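# Fork a loaded pallet into the station seat

## Task

Carry the pallet and the workpieces on it into the station using the fork, and leave it lying flat on the seat, between the two side guides and pressed squarely against the back stop. All workpieces must still be upright on the pallet, and the result must hold without the robot supporting it.

## Robot and tools

Robot: one six-joint arm carrying a passive steel lifting fork. The fork has no motor, no sensor and no grip command; only its shape, gravity and friction keep a load on it. There are two flat blades, 240 mm long, 30 mm wide, 8 mm thick, with 110 mm between them, pointing along the tool point's -y axis. The load-carrying faces look along the tool's -z, so the blades are level when tool +z points straight down. If the blades tip down toward their noses, the load slides off. A flat block about 9 cm out from the last joint's axis, toward the fork's -y, turns with the fork and can hit things.

Tool point: midway between the tines, halfway along the blades, on the load-bearing face plane. Blade noses are 120 mm from it toward -y; the upright legs behind the load are 120 mm toward +y.

Scene frame: origin on the table top under the arm's base, +z up, +y to the left when facing along +x. The base may be tilted relative to the table.

Tool execute_actions, argument actions: a list of actions run in order. Each action is a table of 1 to 15 rows; each row lasts one control step (1/30 s), and if fewer than 15 rows are given the last row is held for the remaining steps. Each row has 6 numbers for the single arm, in the order dx, dy, dz, rx, ry, rz, each in [-1, 1]. They are an offset, not a pose: the target relative to the tool point's measured pose at the start of that action, expressed in the tool point's own axes. Every row refers back to that same start pose, not to the previous row. For the first action of a call, the start is the last pose reported in a result. Scale: 1.0 = 0.6 m for dx, dy, dz and 180 degrees for rx, ry, rz; the three rotation numbers together form one rotation vector. Example of one action with one row: [[[0, 0, 0.05, 0, 0, 0]]] raises along tool +z by 30 mm (tool +z points down when the blades are level, so that would lower the fork). An empty list only returns state and images.

Motion limits: each step the command is clipped to 70 mm and 16 degrees from the measured pose, then damped inverse kinematics drives the joints, favouring position over orientation. Big moves may need several actions; after an action the arm only continues to the last clipped target, so send the remainder next. Joint speed is capped (2.09 rad/s waist and shoulder, 3.14 elbow, 3.93 for the wrist joints) with 0.3 s to accelerate. The elbow cannot fully straighten. Joint ranges: waist, shoulder, forearm roll, wrist pitch, wrist roll -6.283 to 6.283 rad; elbow -2.792 to 2.792 rad.

Results: a state line with end_effector_position (m) and end_effector_quat_wxyz, plus linear (m/s) and angular (rad/s) velocities, all in the scene frame. The reported position can be off, more so at long reach. "Hand target" is the pose the controller is currently heading for. "pose unreachable" means the clearance check (which counts any mounting block or post under the base as arm) altered or blocked the command. With a load, the fork sags below and tilts away from the commanded pose, more for heavier loads; compare reported with intended pose and correct. Images come back from cam_head_left (504x504), cam_head_right (504x504) and cam_wrist (616x616, fisheye).

Tool zoom_image: camera (cam_head_left, cam_head_right or cam_wrist) and region [x0, y0, x1, y1] in pixels of that camera's latest image, origin top-left, at most 504 by 504. Returns a closer, sharper view.

Tool finished_scene: scene, the integer number of the current scene. It ends that scene after the arm holds its last command, reports success, and moves on; it is irreversible. Replying without any tool call also ends everything. Call it only once the pallet rests correctly on its own.

Faults to avoid: contact torque reaching a joint's load limit (waist 316, shoulder 316, elbow 148, forearm roll 41.8, wrist pitch 41.8, wrist roll 41.8 N m, load weight included), or any external force on the arm, fork or load reaching 144 N, stops the arm for 10 s, drops the rest of the call, and lets the arm yield. Holding a load heats the motors even while idle between replies; a MOTOR HOT line warns, and an OVER-TEMPERATURE FAULT brakes the arm until it cools. The arm holds its last command while you think, so do not linger with the pallet lifted.

Care: a loose object may occasionally be nudged by an outside push. Nothing may be dropped or knocked off the table. Keep blades level or tipped slightly back, move smoothly, avoid slamming the pallet against the stop or guides, and keep workpieces upright. Lower the pallet onto the seat, then withdraw the fork along +y without dragging the pallet.

Each tool is called after ">>>" as name(argument=value, ...), one argument or row to a line, values as JSON.

## Session

>>> execute_actions(
  actions=[],
)

Scene clock: 0.00 s.
end_effector_position=(+0.0019, -0.4050, +0.2470) end_effector_quat_wxyz=(-0.245, +0.660, +0.489, +0.516) end_effector_velocity=(-0.000, -0.000, +0.000) end_effector_angular_velocity=(+0.000, -0.001, +0.000)
Joint positions: [-1.583  0.507  1.797  0.451  1.973 -1.407]
Joint velocities: [-0.    -0.    -0.     0.     0.001 -0.001]
Hand target: +0.002, -0.405, +0.247; -0.245, +0.660, +0.489, +0.516

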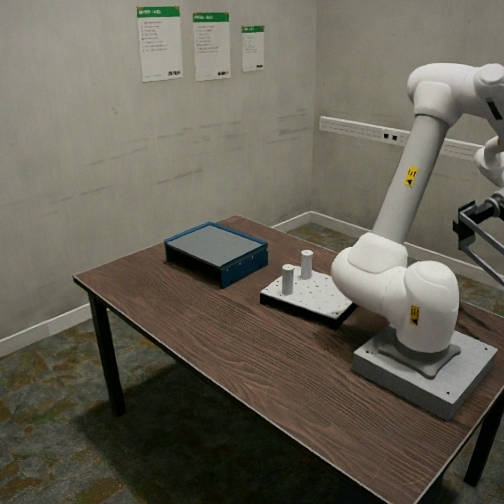

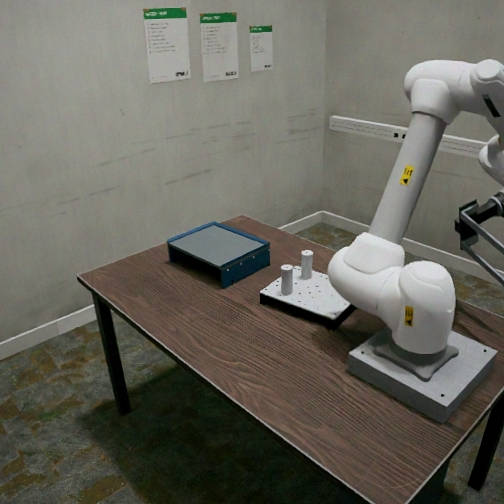

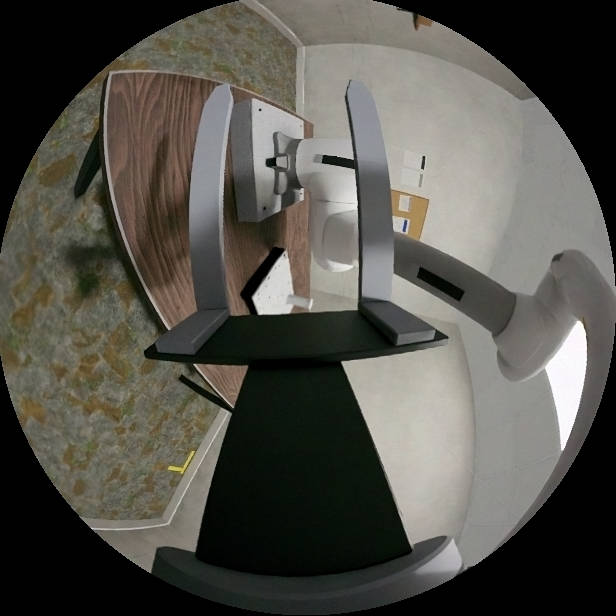

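>>> zoom_image(
  camera="cam_head_left",
  region=[150, 200, 390, 350],
)

>>> zoom_image(
  camera="cam_wrist",
  region=[200, 80, 400, 330],
)

>>> zoom_image(
  camera="cam_head_right",
  region=[150, 200, 390, 350],
)

Region (150, 200, 390, 350) of cam_head_left's 504x504 image, scaled by 2.100, with more detail than that image has; it fills the top 315 rows of this view, and the rest is white.

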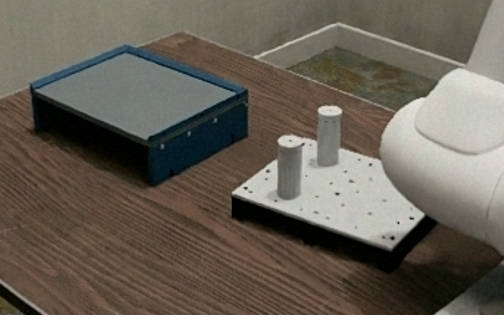

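Region (200, 80, 400, 330) of cam_wrist's 616x616 image, scaled by 2.016, with more detail than that image has; it fills the left 403 columns of this view, and the rest is white.

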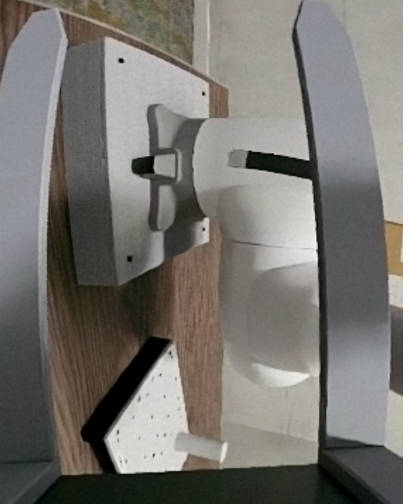

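Region (150, 200, 390, 350) of cam_head_right's 504x504 image, scaled by 2.100, with more detail than that image has; it fills the top 315 rows of this view, and the rest is white.

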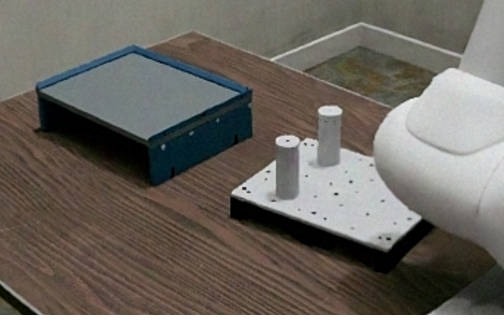

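>>> execute_actions(
  actions=[
    [[0.018,0.032,-0.128,0.025,-0.127,0]],
    [[-0.033,0.022,-0.127,0.025,-0.127,0]],
    [[-0.078,0.013,-0.107,0.025,-0.127,0]],
  ],
)

Scene clock: 45.13 s.
end_effector_position=(-0.0479, -0.6048, +0.3685) end_effector_quat_wxyz=(+0.001, +0.804, +0.595, -0.001) end_effector_velocity=(-0.000, +0.001, +0.000) end_effector_angular_velocity=(-0.002, +0.001, -0.002)
Joint positions: [-1.439  0.183  1.656 -0.009  1.297 -1.173]
Joint velocities: [ 0.    -0.002  0.002 -0.002 -0.002  0.002]
Hand target: -0.048, -0.605, +0.368; +0.001, +0.804, +0.595, -0.001
Off the commanded pose: 0.000 m, 0 deg.

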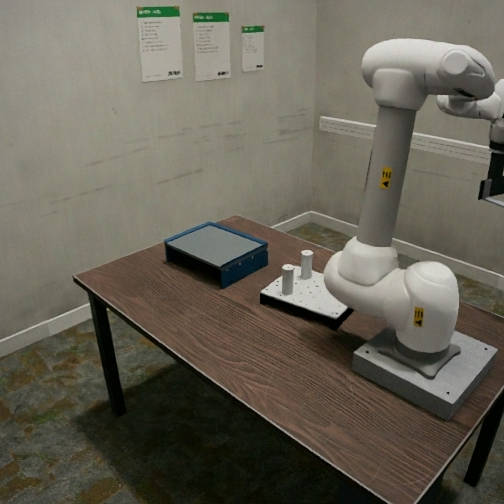

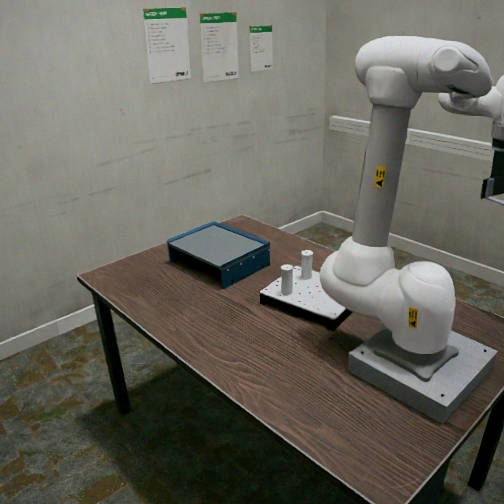

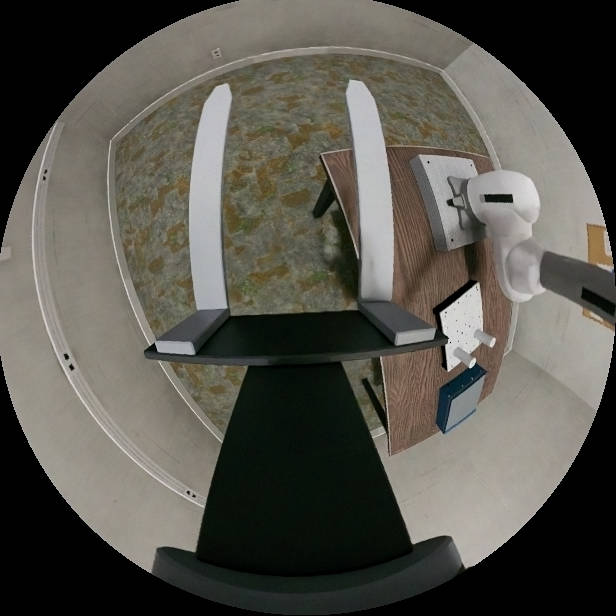

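>>> execute_actions(
  actions=[
    [[0.114,0.292,0,0,0,-0.099]],
    [[0.114,0.292,0,0,0,-0.099]],
    [[0.114,0.292,0,0,0,-0.099]],
    [[0.114,0.292,0,0,0,-0.099]],
    [[0.114,0.292,0,0,0,-0.099]],
    [[0.114,0.292,0,0,0,-0.099]],
  ],
)

Scene clock: 78.50 s.
end_effector_position=(+0.5752, +0.1278, +0.3681) end_effector_quat_wxyz=(+0.004, -0.006, +1.000, +0.004) end_effector_velocity=(+0.021, +0.125, +0.005) end_effector_angular_velocity=(-0.063, -0.004, -0.061)
Joint positions: [ 0.427  0.162  1.691  0.004  1.286 -1.19 ]
Joint velocities: [ 0.192  0.141 -0.158 -0.064  0.036  0.271]
Hand target: +0.576, +0.130, +0.369; +0.004, -0.005, +1.000, +0.003
Off the commanded pose: 0.003 m, 0 deg.

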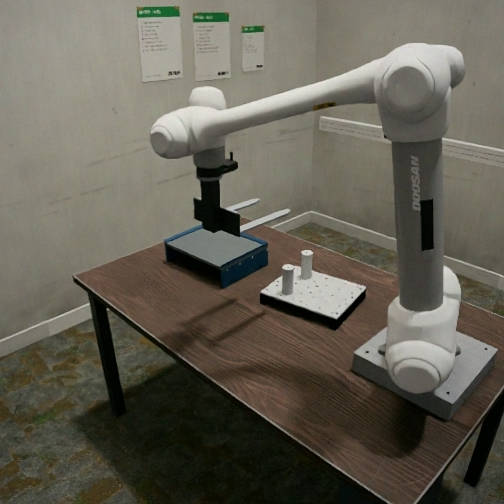

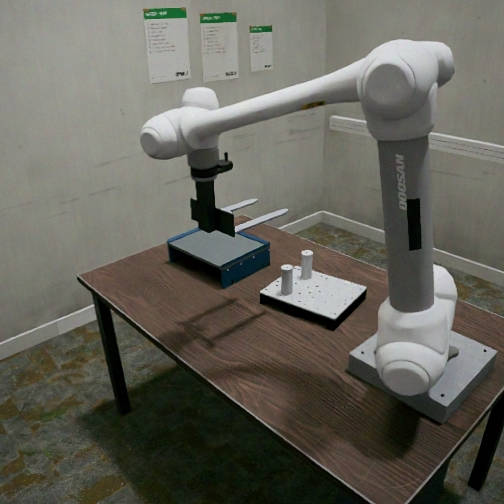

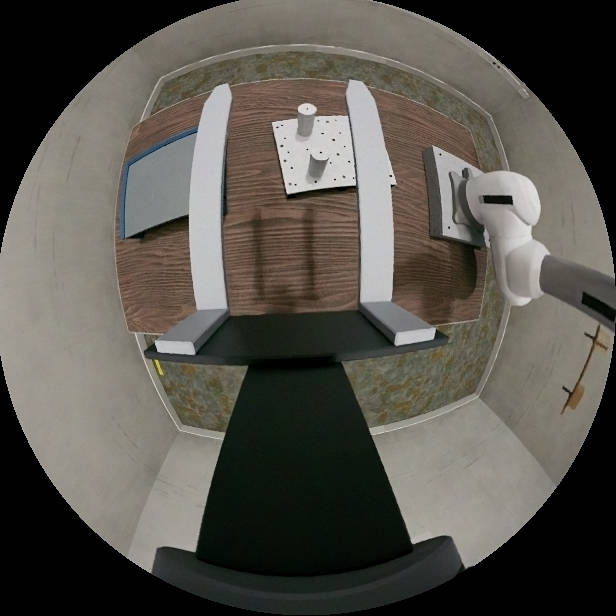

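>>> zoom_image(
  camera="cam_wrist",
  region=[110, 70, 310, 370],
)

>>> zoom_image(
  camera="cam_wrist",
  region=[260, 70, 460, 370],
)

Region (110, 70, 310, 370) of cam_wrist's 616x616 image, scaled by 1.680, with more detail than that image has.

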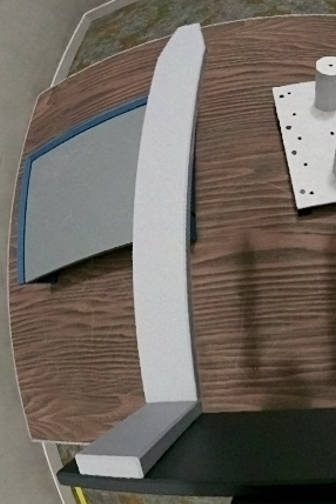

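Region (260, 70, 460, 370) of cam_wrist's 616x616 image, scaled by 1.680, with more detail than that image has.

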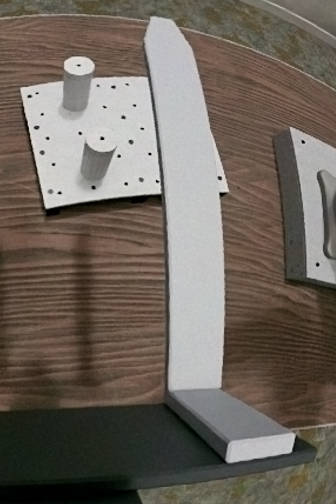

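>>> zoom_image(
  camera="cam_wrist",
  region=[260, 95, 410, 205],
)

>>> zoom_image(
  camera="cam_wrist",
  region=[105, 110, 255, 250],
)

Region (260, 95, 410, 205) of cam_wrist's 616x616 image, scaled by 3.360, with more detail than that image has; it fills the top 370 rows of this view, and the rest is white.

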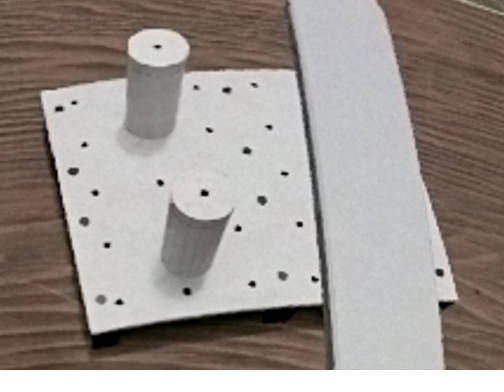

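Region (105, 110, 255, 250) of cam_wrist's 616x616 image, scaled by 3.360, with more detail than that image has; it fills the top 470 rows of this view, and the rest is white.

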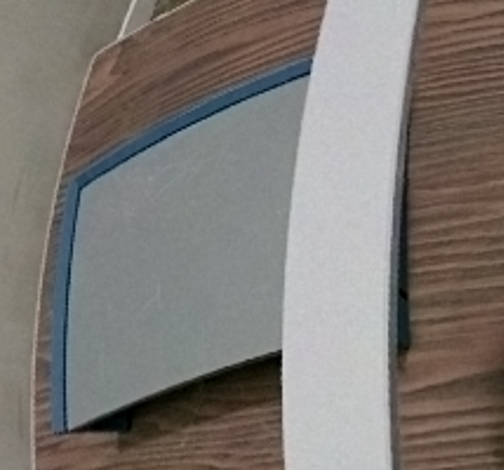

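>>> execute_actions(
  actions=[
    [[0.282,0.085,0.16,0,0,-0.052]],
    [[0,0,0.3,0,0,0]],
    [[0,0,0,0,0,0]],
  ],
)

Scene clock: 151.60 s.
end_effector_position=(+0.4084, +0.1763, +0.0926) end_effector_quat_wxyz=(+0.002, -0.088, +0.996, +0.005) end_effector_velocity=(-0.001, -0.000, -0.000) end_effector_angular_velocity=(-0.001, +0.002, -0.001)
Joint positions: [ 0.66   0.218  2.212  0.011  0.711 -1.128]
Joint velocities: [0.    0.    0.001 0.001 0.001 0.   ]
Hand target: +0.408, +0.176, +0.093; +0.002, -0.088, +0.996, +0.005
Off the commanded pose: 0.000 m, 0 deg.

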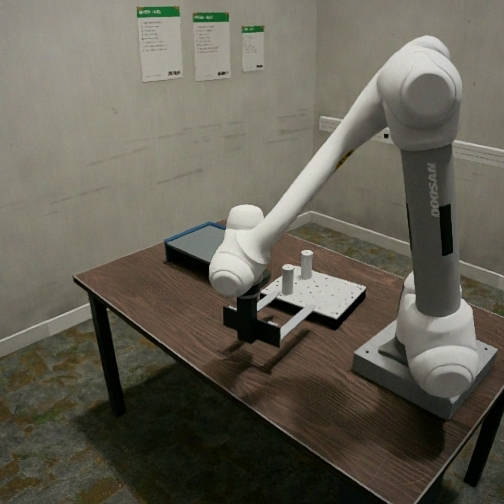

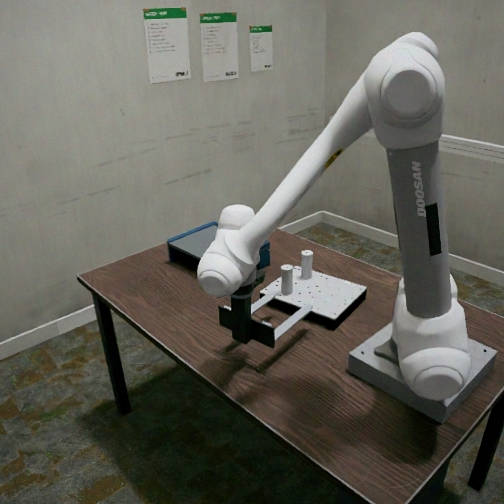

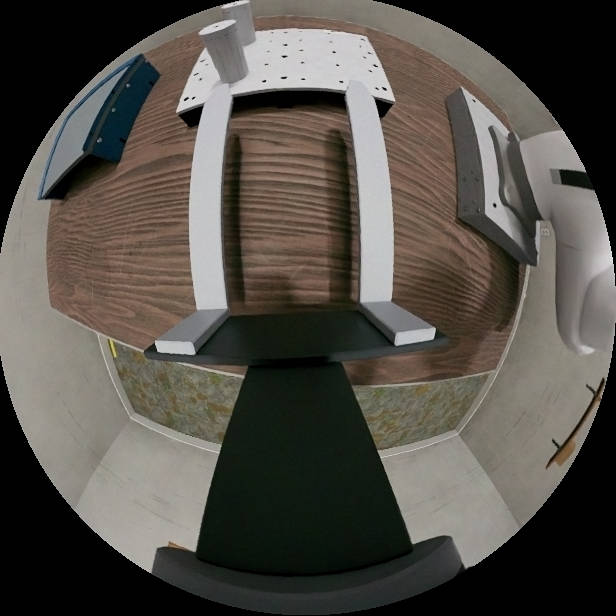

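>>> execute_actions(
  actions=[
    [[0,0,0.088,0.003,0.0016,0]],
  ],
)

>>> zoom_image(
  camera="cam_wrist",
  region=[160, 20, 420, 140],
)

>>> zoom_image(
  camera="cam_head_left",
  region=[220, 250, 380, 370],
)

Scene clock: 157.90 s.
end_effector_position=(+0.4085, +0.1768, +0.0399) end_effector_quat_wxyz=(-0.000, -0.088, +0.996, +0.000) end_effector_velocity=(-0.000, -0.000, -0.000) end_effector_angular_velocity=(-0.001, +0.001, +0.001)
Joint positions: [ 0.665  0.309  2.238  0.002  0.603 -1.116]
Joint velocities: [ 0.     0.001 -0.    -0.     0.001 -0.001]
Hand target: +0.409, +0.177, +0.040; -0.000, -0.088, +0.996, -0.000
Off the commanded pose: 0.000 m, 0 deg.

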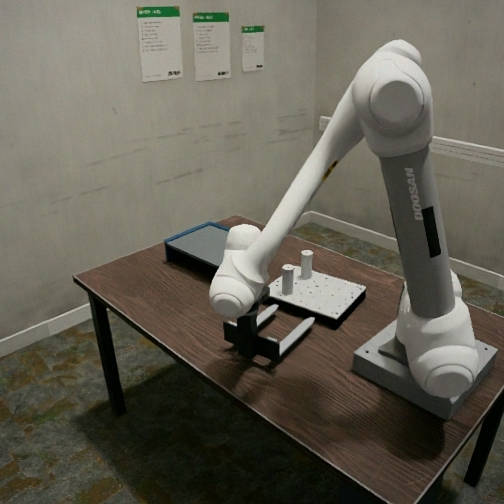

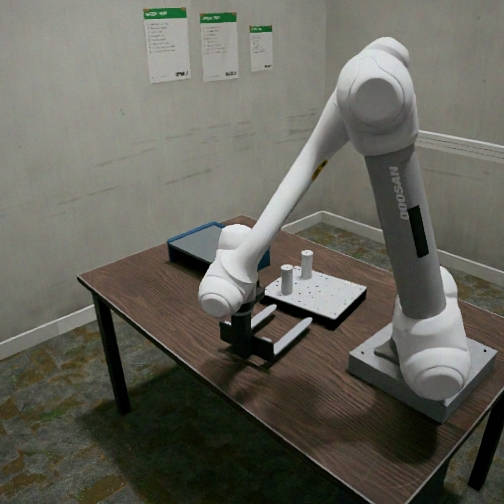

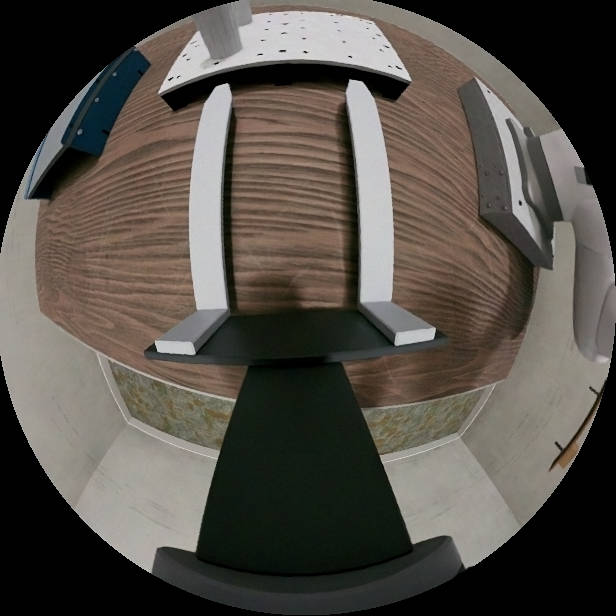

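Region (160, 20, 420, 140) of cam_wrist's 616x616 image, scaled by 1.938, with more detail than that image has; it fills the top 233 rows of this view, and the rest is white.

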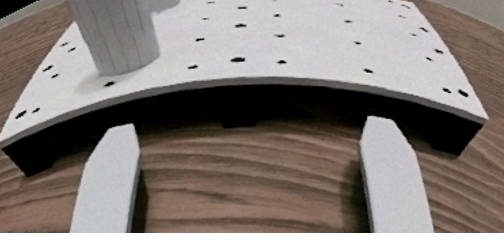

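Region (220, 250, 380, 370) of cam_head_left's 504x504 image, scaled by 3.150, with more detail than that image has; it fills the top 378 rows of this view, and the rest is white.

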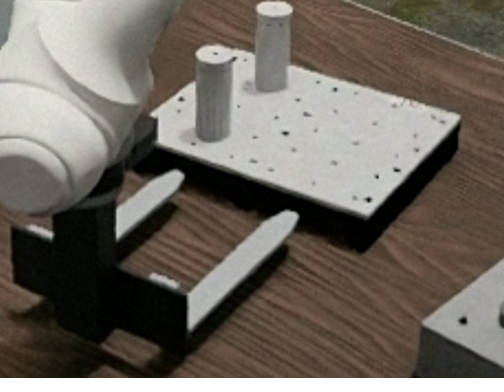

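>>> zoom_image(
  camera="cam_wrist",
  region=[150, 60, 290, 125],
)

>>> zoom_image(
  camera="cam_wrist",
  region=[290, 50, 430, 115],
)

Region (150, 60, 290, 125) of cam_wrist's 616x616 image, scaled by 3.600, with more detail than that image has; it fills the top 234 rows of this view, and the rest is white.

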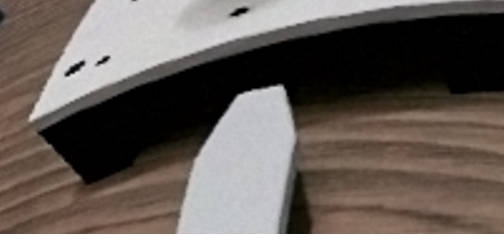

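Region (290, 50, 430, 115) of cam_wrist's 616x616 image, scaled by 3.600, with more detail than that image has; it fills the top 234 rows of this view, and the rest is white.

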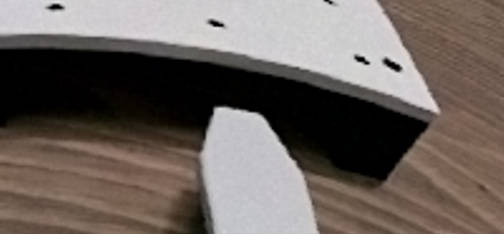

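>>> execute_actions(
  actions=[
    [[-0.007,0,0.0267,0,0,-0.003]],
    [[0,-0.08,0,0,0,0]],
  ],
)

>>> zoom_image(
  camera="cam_head_left",
  region=[220, 250, 380, 370],
)

Scene clock: 186.00 s.
end_effector_position=(+0.4215, +0.1304, +0.0239) end_effector_quat_wxyz=(-0.000, -0.093, +0.996, -0.000) end_effector_velocity=(-0.000, -0.000, +0.000) end_effector_angular_velocity=(+0.000, +0.000, -0.001)
Joint positions: [ 0.573  0.315  2.281  0.001  0.554 -1.217]
Joint velocities: [-0.001 -0.     0.     0.001  0.    -0.   ]
Hand target: +0.422, +0.130, +0.024; -0.000, -0.093, +0.996, +0.000
Off the commanded pose: 0.000 m, 0 deg.

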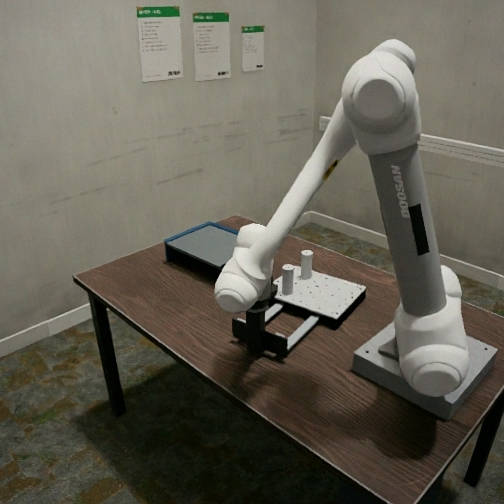

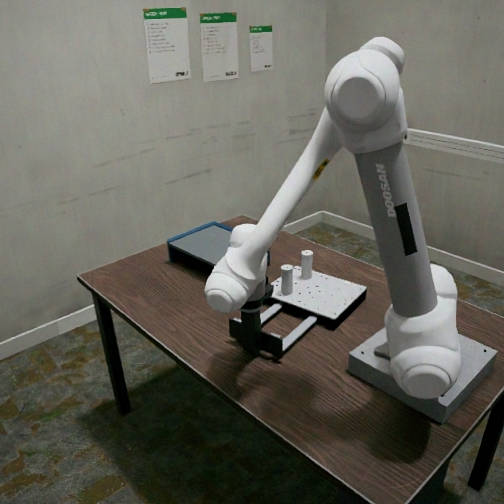

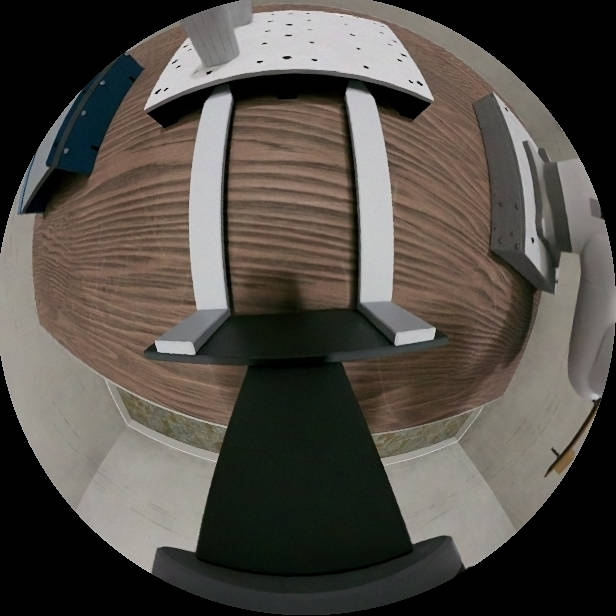

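Region (220, 250, 380, 370) of cam_head_left's 504x504 image, scaled by 3.150, with more detail than that image has; it fills the top 378 rows of this view, and the rest is white.

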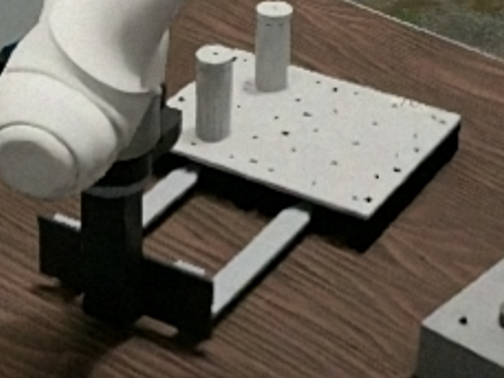

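>>> execute_actions(
  actions=[
    [[0,-0.14,0,0,0,0]],
    [[0,-0.14,0,0,0,0]],
  ],
)

>>> zoom_image(
  camera="cam_head_left",
  region=[220, 230, 380, 350],
)

Scene clock: 201.83 s.
end_effector_position=(+0.4525, -0.0344, +0.0238) end_effector_quat_wxyz=(-0.000, -0.093, +0.996, +0.000) end_effector_velocity=(+0.000, -0.000, -0.000) end_effector_angular_velocity=(+0.001, +0.002, +0.002)
Joint positions: [ 0.213  0.267  2.357 -0.004  0.525 -1.573]
Joint velocities: [-0.001  0.001 -0.001  0.002  0.002 -0.005]
Hand target: +0.453, -0.034, +0.024; -0.000, -0.093, +0.996, +0.000
Off the commanded pose: 0.000 m, 0 deg.

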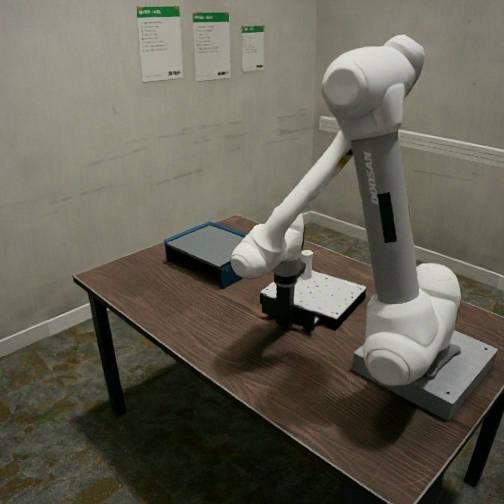

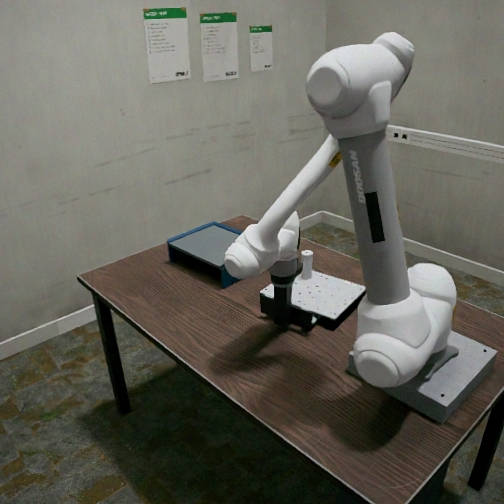

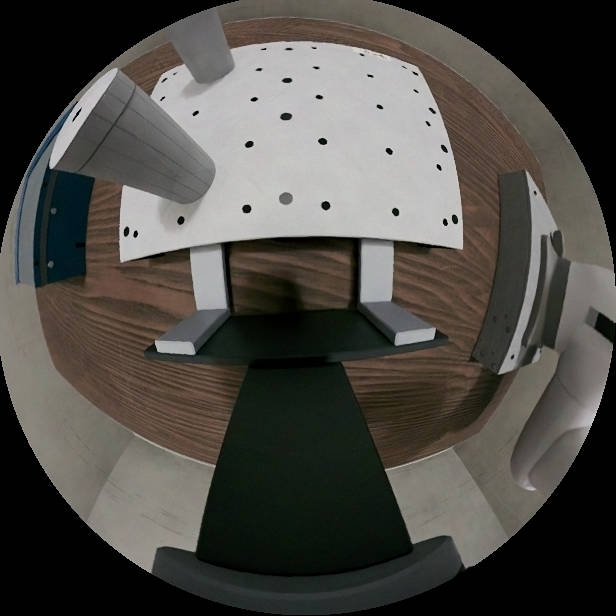

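Region (220, 230, 380, 350) of cam_head_left's 504x504 image, scaled by 3.150, with more detail than that image has; it fills the top 378 rows of this view, and the rest is white.

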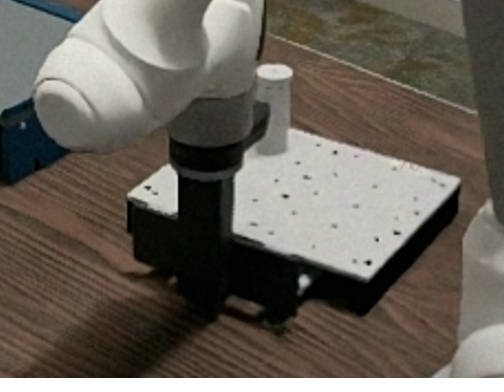

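>>> execute_actions(
  actions=[
    [[0,-0.075,0,0,0,0]],
    [[0,0,-0.01,0,0,0],[0,0,-0.015,0,0,0],[0,0,-0.02,0,0,0],[0,0,-0.022,0,0,0],[0,0,-0.024,0,0,0],[0,0,-0.026,0,0,0],[0,0,-0.028,0,0,0],[0,0,-0.030,0,0,0],[0,0,-0.032,0,0,0],[0,0,-0.034,0,0,0],[0,0,-0.036,0,0,0],[0,0,-0.038,0,0,0],[0,0,-0.040,0,0,0]],
  ],
)

Scene clock: 209.20 s.
end_effector_position=(+0.4609, -0.0785, +0.0477) end_effector_quat_wxyz=(-0.000, -0.093, +0.996, +0.000) end_effector_velocity=(+0.004, +0.001, +0.007) end_effector_angular_velocity=(+0.001, -0.007, +0.003)
Joint positions: [ 0.111  0.22   2.346 -0.005  0.583 -1.674]
Joint velocities: [ 0.001 -0.012 -0.007  0.     0.012 -0.002]
Hand target: +0.461, -0.078, +0.048; -0.000, -0.093, +0.996, +0.000
Off the commanded pose: 0.000 m, 0 deg.

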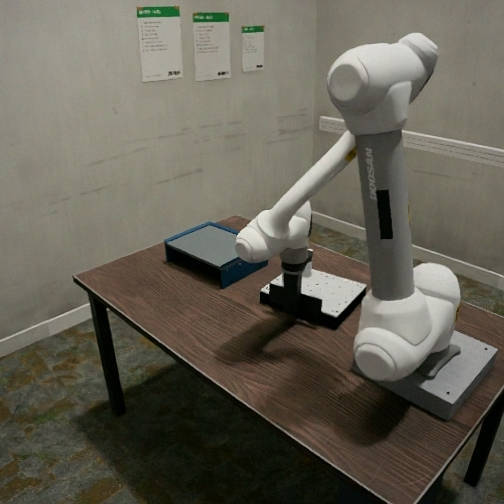

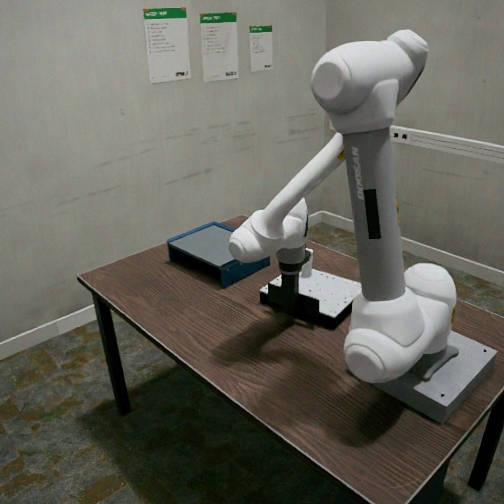

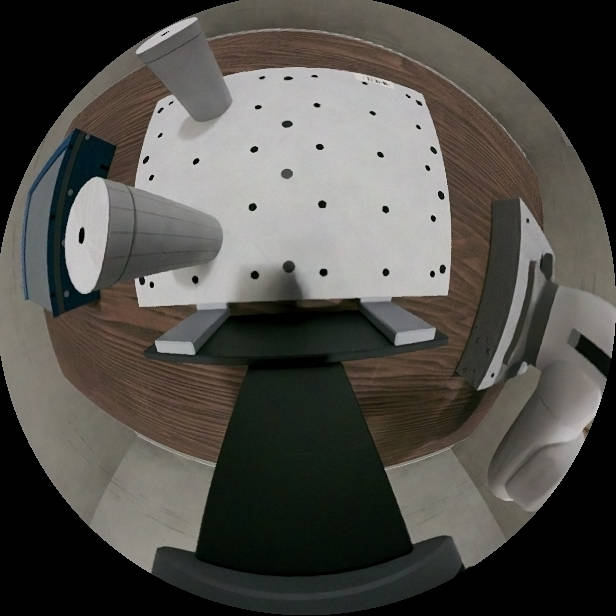

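>>> execute_actions(
  actions=[
    [[0,0,-0.002,0,0,0],[0,0,-0.005,0,0,0],[0,0,-0.009,0,0,0],[0,0,-0.014,0,0,0],[0,0,-0.02,0,0,0],[0,0,-0.026,0,0,0],[0,0,-0.032,0,0,0],[0,0,-0.038,0,0,0],[0,0,-0.044,0,0,0],[0,0,-0.05,0,0,0],[0,0,-0.056,0,0,0],[0,0,-0.062,0,0,0],[0,0,-0.068,0,0,0],[0,0,-0.074,0,0,0],[0,0,-0.08,0,0,0]],
    [[-0.002,0,-0.006,0,0,0],[-0.004,0,-0.012,0,0,0],[-0.007,0,-0.018,0,0,0],[-0.01,0,-0.024,0,0,0],[-0.014,0,-0.03,0,0,0],[-0.018,0,-0.036,0,0,0],[-0.023,0,-0.042,0,0,0],[-0.028,0,-0.048,0,0,0],[-0.034,0,-0.054,0,0,0],[-0.04,0,-0.06,0,0,0],[-0.047,0,-0.066,0,0,0],[-0.054,0,-0.072,0,0,0],[-0.062,0,-0.078,0,0,0],[-0.07,0,-0.084,0,0,0],[-0.078,0,-0.09,0,0,0]],
    [[-0.012,0.001,-0.008,0,0,0.001],[-0.021,0.002,-0.014,0,0,0.001],[-0.03,0.003,-0.02,0,0,0.002],[-0.039,0.004,-0.026,0,0,0.003],[-0.048,0.005,-0.031,0,0,0.003],[-0.057,0.006,-0.036,0,0,0.004],[-0.066,0.007,-0.041,0,0,0.005],[-0.075,0.008,-0.045,0,0,0.005],[-0.084,0.009,-0.049,0,0,0.006],[-0.093,0.01,-0.052,0,0,0.007],[-0.102,0.011,-0.055,0,0,0.007],[-0.111,0.012,-0.057,0,0,0.008],[-0.12,0.013,-0.059,0,0,0.009],[-0.129,0.014,-0.06,0,0,0.009],[-0.138,0.015,-0.06,0,0,0.01]],
  ],
)

Scene clock: 230.50 s.
end_effector_position=(+0.5688, -0.0501, +0.1724) end_effector_quat_wxyz=(+0.000, -0.079, +0.997, +0.000) end_effector_velocity=(+0.156, +0.048, +0.021) end_effector_angular_velocity=(-0.000, -0.001, -0.044)
Joint positions: [ 0.148  0.192  2.052 -0.003  0.903 -1.612]
Joint velocities: [ 0.054  0.217 -0.322  0.     0.104  0.097]
Hand target: +0.578, -0.047, +0.173; +0.000, -0.077, +0.997, +0.000
Off the commanded pose: 0.010 m, 0 deg.

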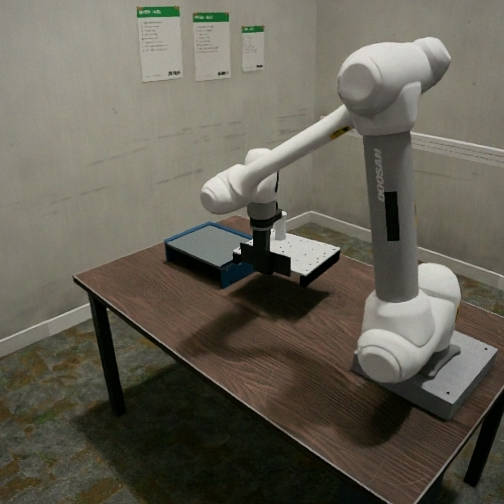

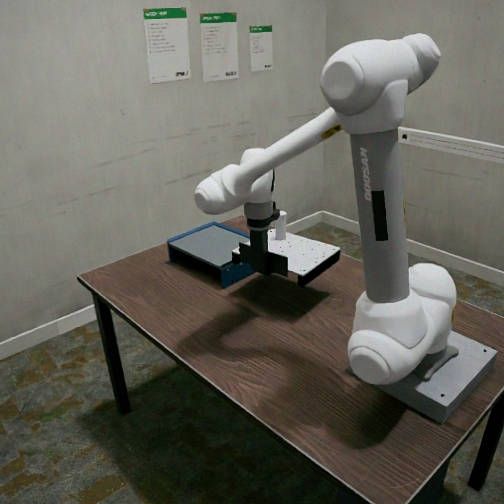

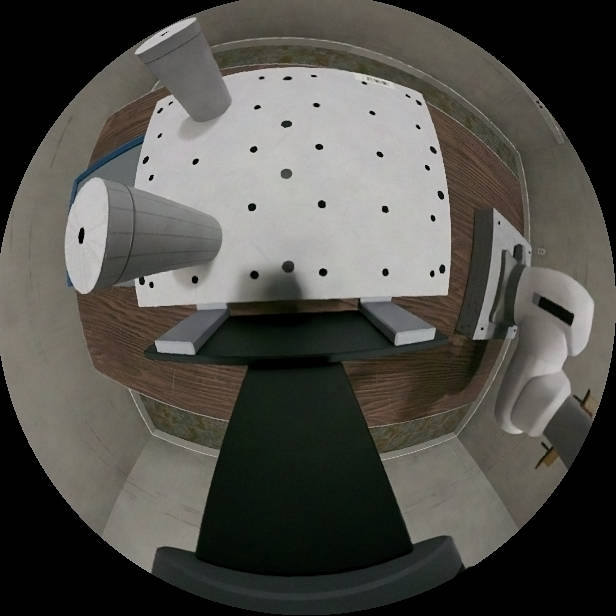

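>>> execute_actions(
  actions=[
    [[-0.025,0.003,0,0,0,0.001],[-0.035,0.002,0,0,0,0.002],[-0.044,0,0,0,0,0.002],[-0.054,-0.002,0,0,0,0.003],[-0.064,-0.004,0,0,0,0.003],[-0.073,-0.006,0,0,0,0.004],[-0.083,-0.009,0,0,0,0.004],[-0.093,-0.012,0,0,0,0.005],[-0.102,-0.015,0,0,0,0.006],[-0.112,-0.018,0,0,0,0.006],[-0.122,-0.021,0,0,0,0.007],[-0.131,-0.024,0,0,0,0.007],[-0.141,-0.027,0,0,0,0.008],[-0.151,-0.03,0,0,0,0.008],[-0.16,-0.033,0,0,0,0.009]],
    [[-0.025,-0.005,0,0,0,0.001],[-0.035,-0.007,0,0,0,0.002],[-0.044,-0.009,0,0,0,0.002],[-0.054,-0.011,0,0,0,0.003],[-0.064,-0.013,0,0,0,0.003],[-0.073,-0.015,0,0,0,0.004],[-0.083,-0.017,0,0,0,0.004],[-0.093,-0.019,0,0,0,0.005],[-0.102,-0.021,0,0,0,0.006],[-0.112,-0.024,0,0,0,0.006],[-0.122,-0.026,0,0,0,0.007],[-0.131,-0.028,0,0,0,0.007],[-0.141,-0.031,0,0,0,0.008],[-0.151,-0.033,0,0,0,0.008],[-0.16,-0.035,0,0,0,0.009]],
    [[-0.025,-0.005,0,0,0,0.001],[-0.035,-0.007,0,0,0,0.002],[-0.044,-0.009,0,0,0,0.002],[-0.054,-0.011,0,0,0,0.003],[-0.064,-0.013,0,0,0,0.003],[-0.073,-0.015,0,0,0,0.004],[-0.083,-0.017,0,0,0,0.004],[-0.093,-0.019,0,0,0,0.005],[-0.102,-0.021,0,0,0,0.006],[-0.112,-0.024,0,0,0,0.006],[-0.122,-0.026,0,0,0,0.007],[-0.131,-0.028,0,0,0,0.007],[-0.141,-0.031,0,0,0,0.008],[-0.151,-0.033,0,0,0,0.008],[-0.16,-0.035,0,0,0,0.009]],
    [[-0.025,-0.005,0,0,0,0.001],[-0.035,-0.007,0,0,0,0.002],[-0.044,-0.009,0,0,0,0.002],[-0.054,-0.011,0,0,0,0.003],[-0.064,-0.013,0,0,0,0.003],[-0.073,-0.015,0,0,0,0.004],[-0.083,-0.017,0,0,0,0.004],[-0.093,-0.019,0,0,0,0.005],[-0.102,-0.021,0,0,0,0.006],[-0.111,-0.023,0,0,0,0.006],[-0.12,-0.025,0,0,0,0.007],[-0.128,-0.027,0,0,0,0.007],[-0.135,-0.029,0,0,0,0.008],[-0.141,-0.031,0,0,0,0.008],[-0.146,-0.033,0,0,0,0.009]],
    [[-0.012,-0.003,0,0,0,0.001],[-0.014,-0.003,0,0,0,0.001],[-0.016,-0.004,0,0,0,0.001]],
  ],
)

Scene clock: 263.93 s.
end_effector_position=(+0.9205, -0.0810, +0.1732) end_effector_quat_wxyz=(+0.002, -0.029, +1.000, -0.000) end_effector_velocity=(-0.001, +0.000, -0.000) end_effector_angular_velocity=(+0.000, +0.003, -0.000)
Joint positions: [ 0.07   0.7    1.266 -0.004  1.178 -1.59 ]
Joint velocities: [ 0.    -0.     0.     0.     0.002 -0.   ]
Hand target: +0.920, -0.081, +0.173; +0.002, -0.029, +1.000, -0.000
Off the commanded pose: 0.000 m, 0 deg.

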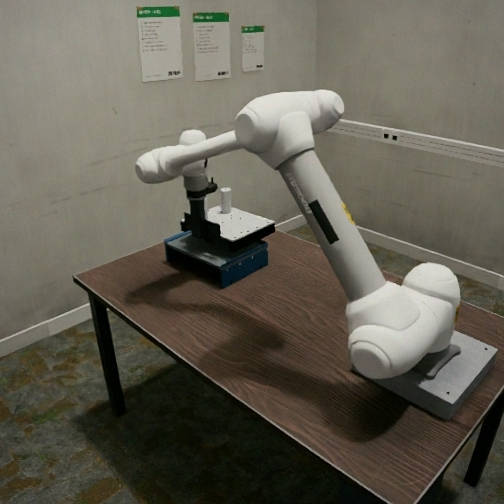

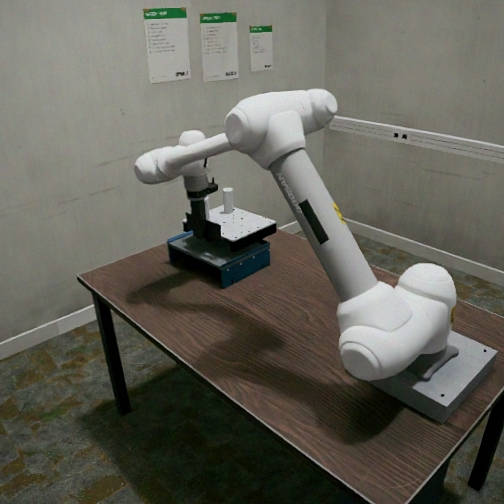

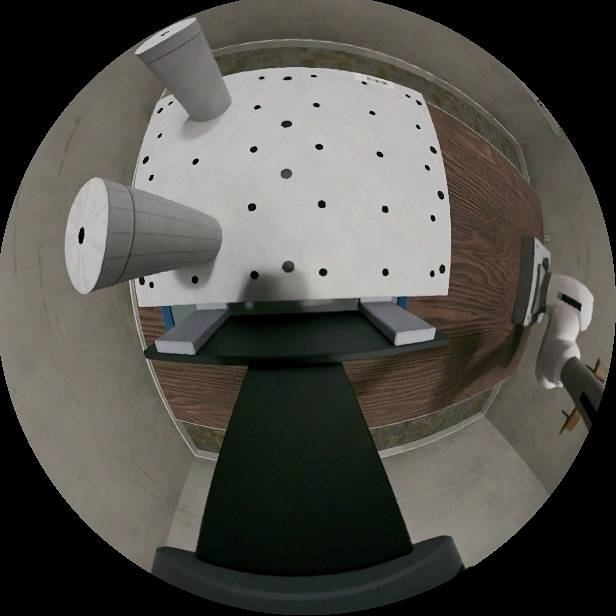

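>>> zoom_image(
  camera="cam_wrist",
  region=[125, 270, 255, 360],
)

>>> zoom_image(
  camera="cam_wrist",
  region=[335, 265, 465, 355],
)

>>> zoom_image(
  camera="cam_head_left",
  region=[155, 180, 295, 295],
)

Region (125, 270, 255, 360) of cam_wrist's 616x616 image, scaled by 3.877, with more detail than that image has; it fills the top 349 rows of this view, and the rest is white.

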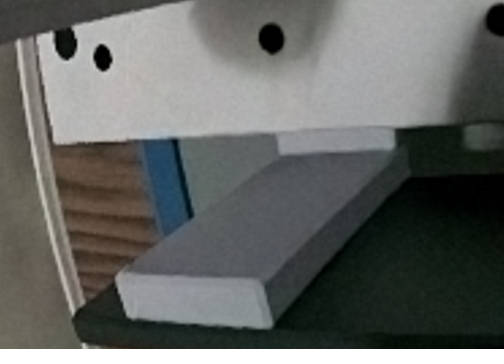

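Region (335, 265, 465, 355) of cam_wrist's 616x616 image, scaled by 3.877, with more detail than that image has; it fills the top 349 rows of this view, and the rest is white.

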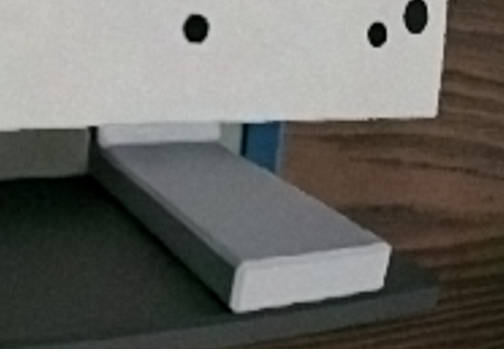

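Region (155, 180, 295, 295) of cam_head_left's 504x504 image, scaled by 3.600, with more detail than that image has; it fills the top 414 rows of this view, and the rest is white.

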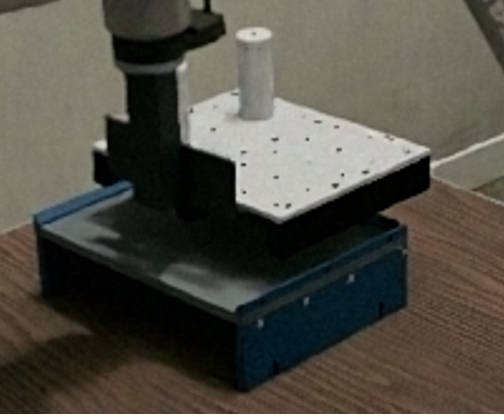

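>>> execute_actions(
  actions=[
    [[-0.002,0,0.001,0,0,0],[-0.004,0,0.002,0,0,0],[-0.006,0,0.004,0,0,0],[-0.009,0,0.006,0,0,0],[-0.012,0,0.008,0,0.001,0],[-0.015,0,0.011,0,0.001,0],[-0.018,0,0.014,0,0.001,0],[-0.021,0,0.017,0,0.001,0],[-0.023,0,0.02,0,0.001,0],[-0.025,0,0.023,0,0.001,0],[-0.026,0,0.025,0,0.0013,0]],
  ],
)

>>> zoom_image(
  camera="cam_wrist",
  region=[125, 270, 255, 360],
)

>>> zoom_image(
  camera="cam_wrist",
  region=[335, 265, 465, 355],
)

Scene clock: 289.47 s.
end_effector_position=(+0.9361, -0.0801, +0.1583) end_effector_quat_wxyz=(-0.000, -0.029, +1.000, -0.000) end_effector_velocity=(+0.002, +0.001, +0.002) end_effector_angular_velocity=(+0.000, -0.003, +0.001)
Joint positions: [ 0.071  0.736  1.231 -0.004  1.182 -1.59 ]
Joint velocities: [ 0.001  0.    -0.004  0.     0.     0.   ]
Hand target: +0.936, -0.080, +0.158; -0.000, -0.029, +1.000, -0.000
Off the commanded pose: 0.000 m, 0 deg.

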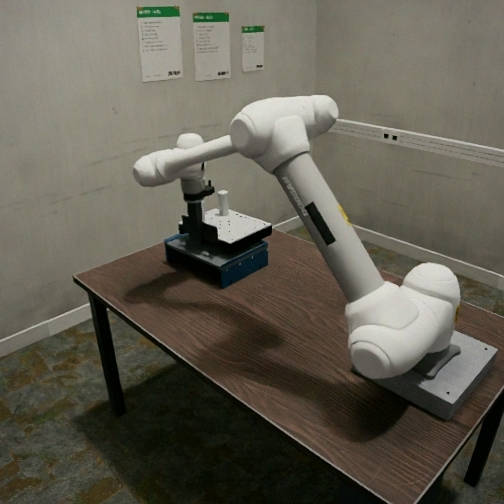

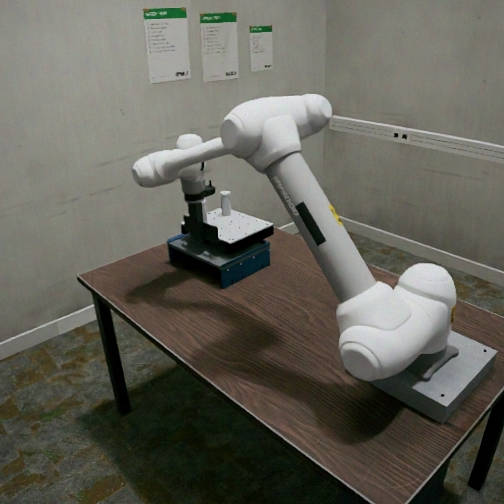

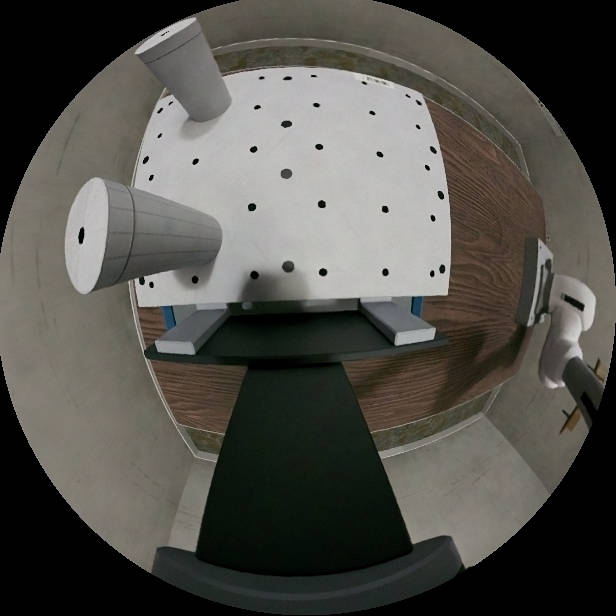

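Region (125, 270, 255, 360) of cam_wrist's 616x616 image, scaled by 3.877, with more detail than that image has; it fills the top 349 rows of this view, and the rest is white.

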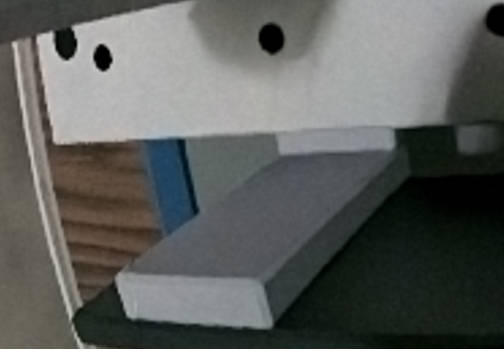

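Region (335, 265, 465, 355) of cam_wrist's 616x616 image, scaled by 3.877, with more detail than that image has; it fills the top 349 rows of this view, and the rest is white.

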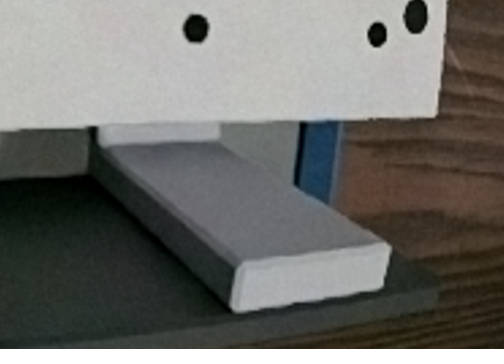

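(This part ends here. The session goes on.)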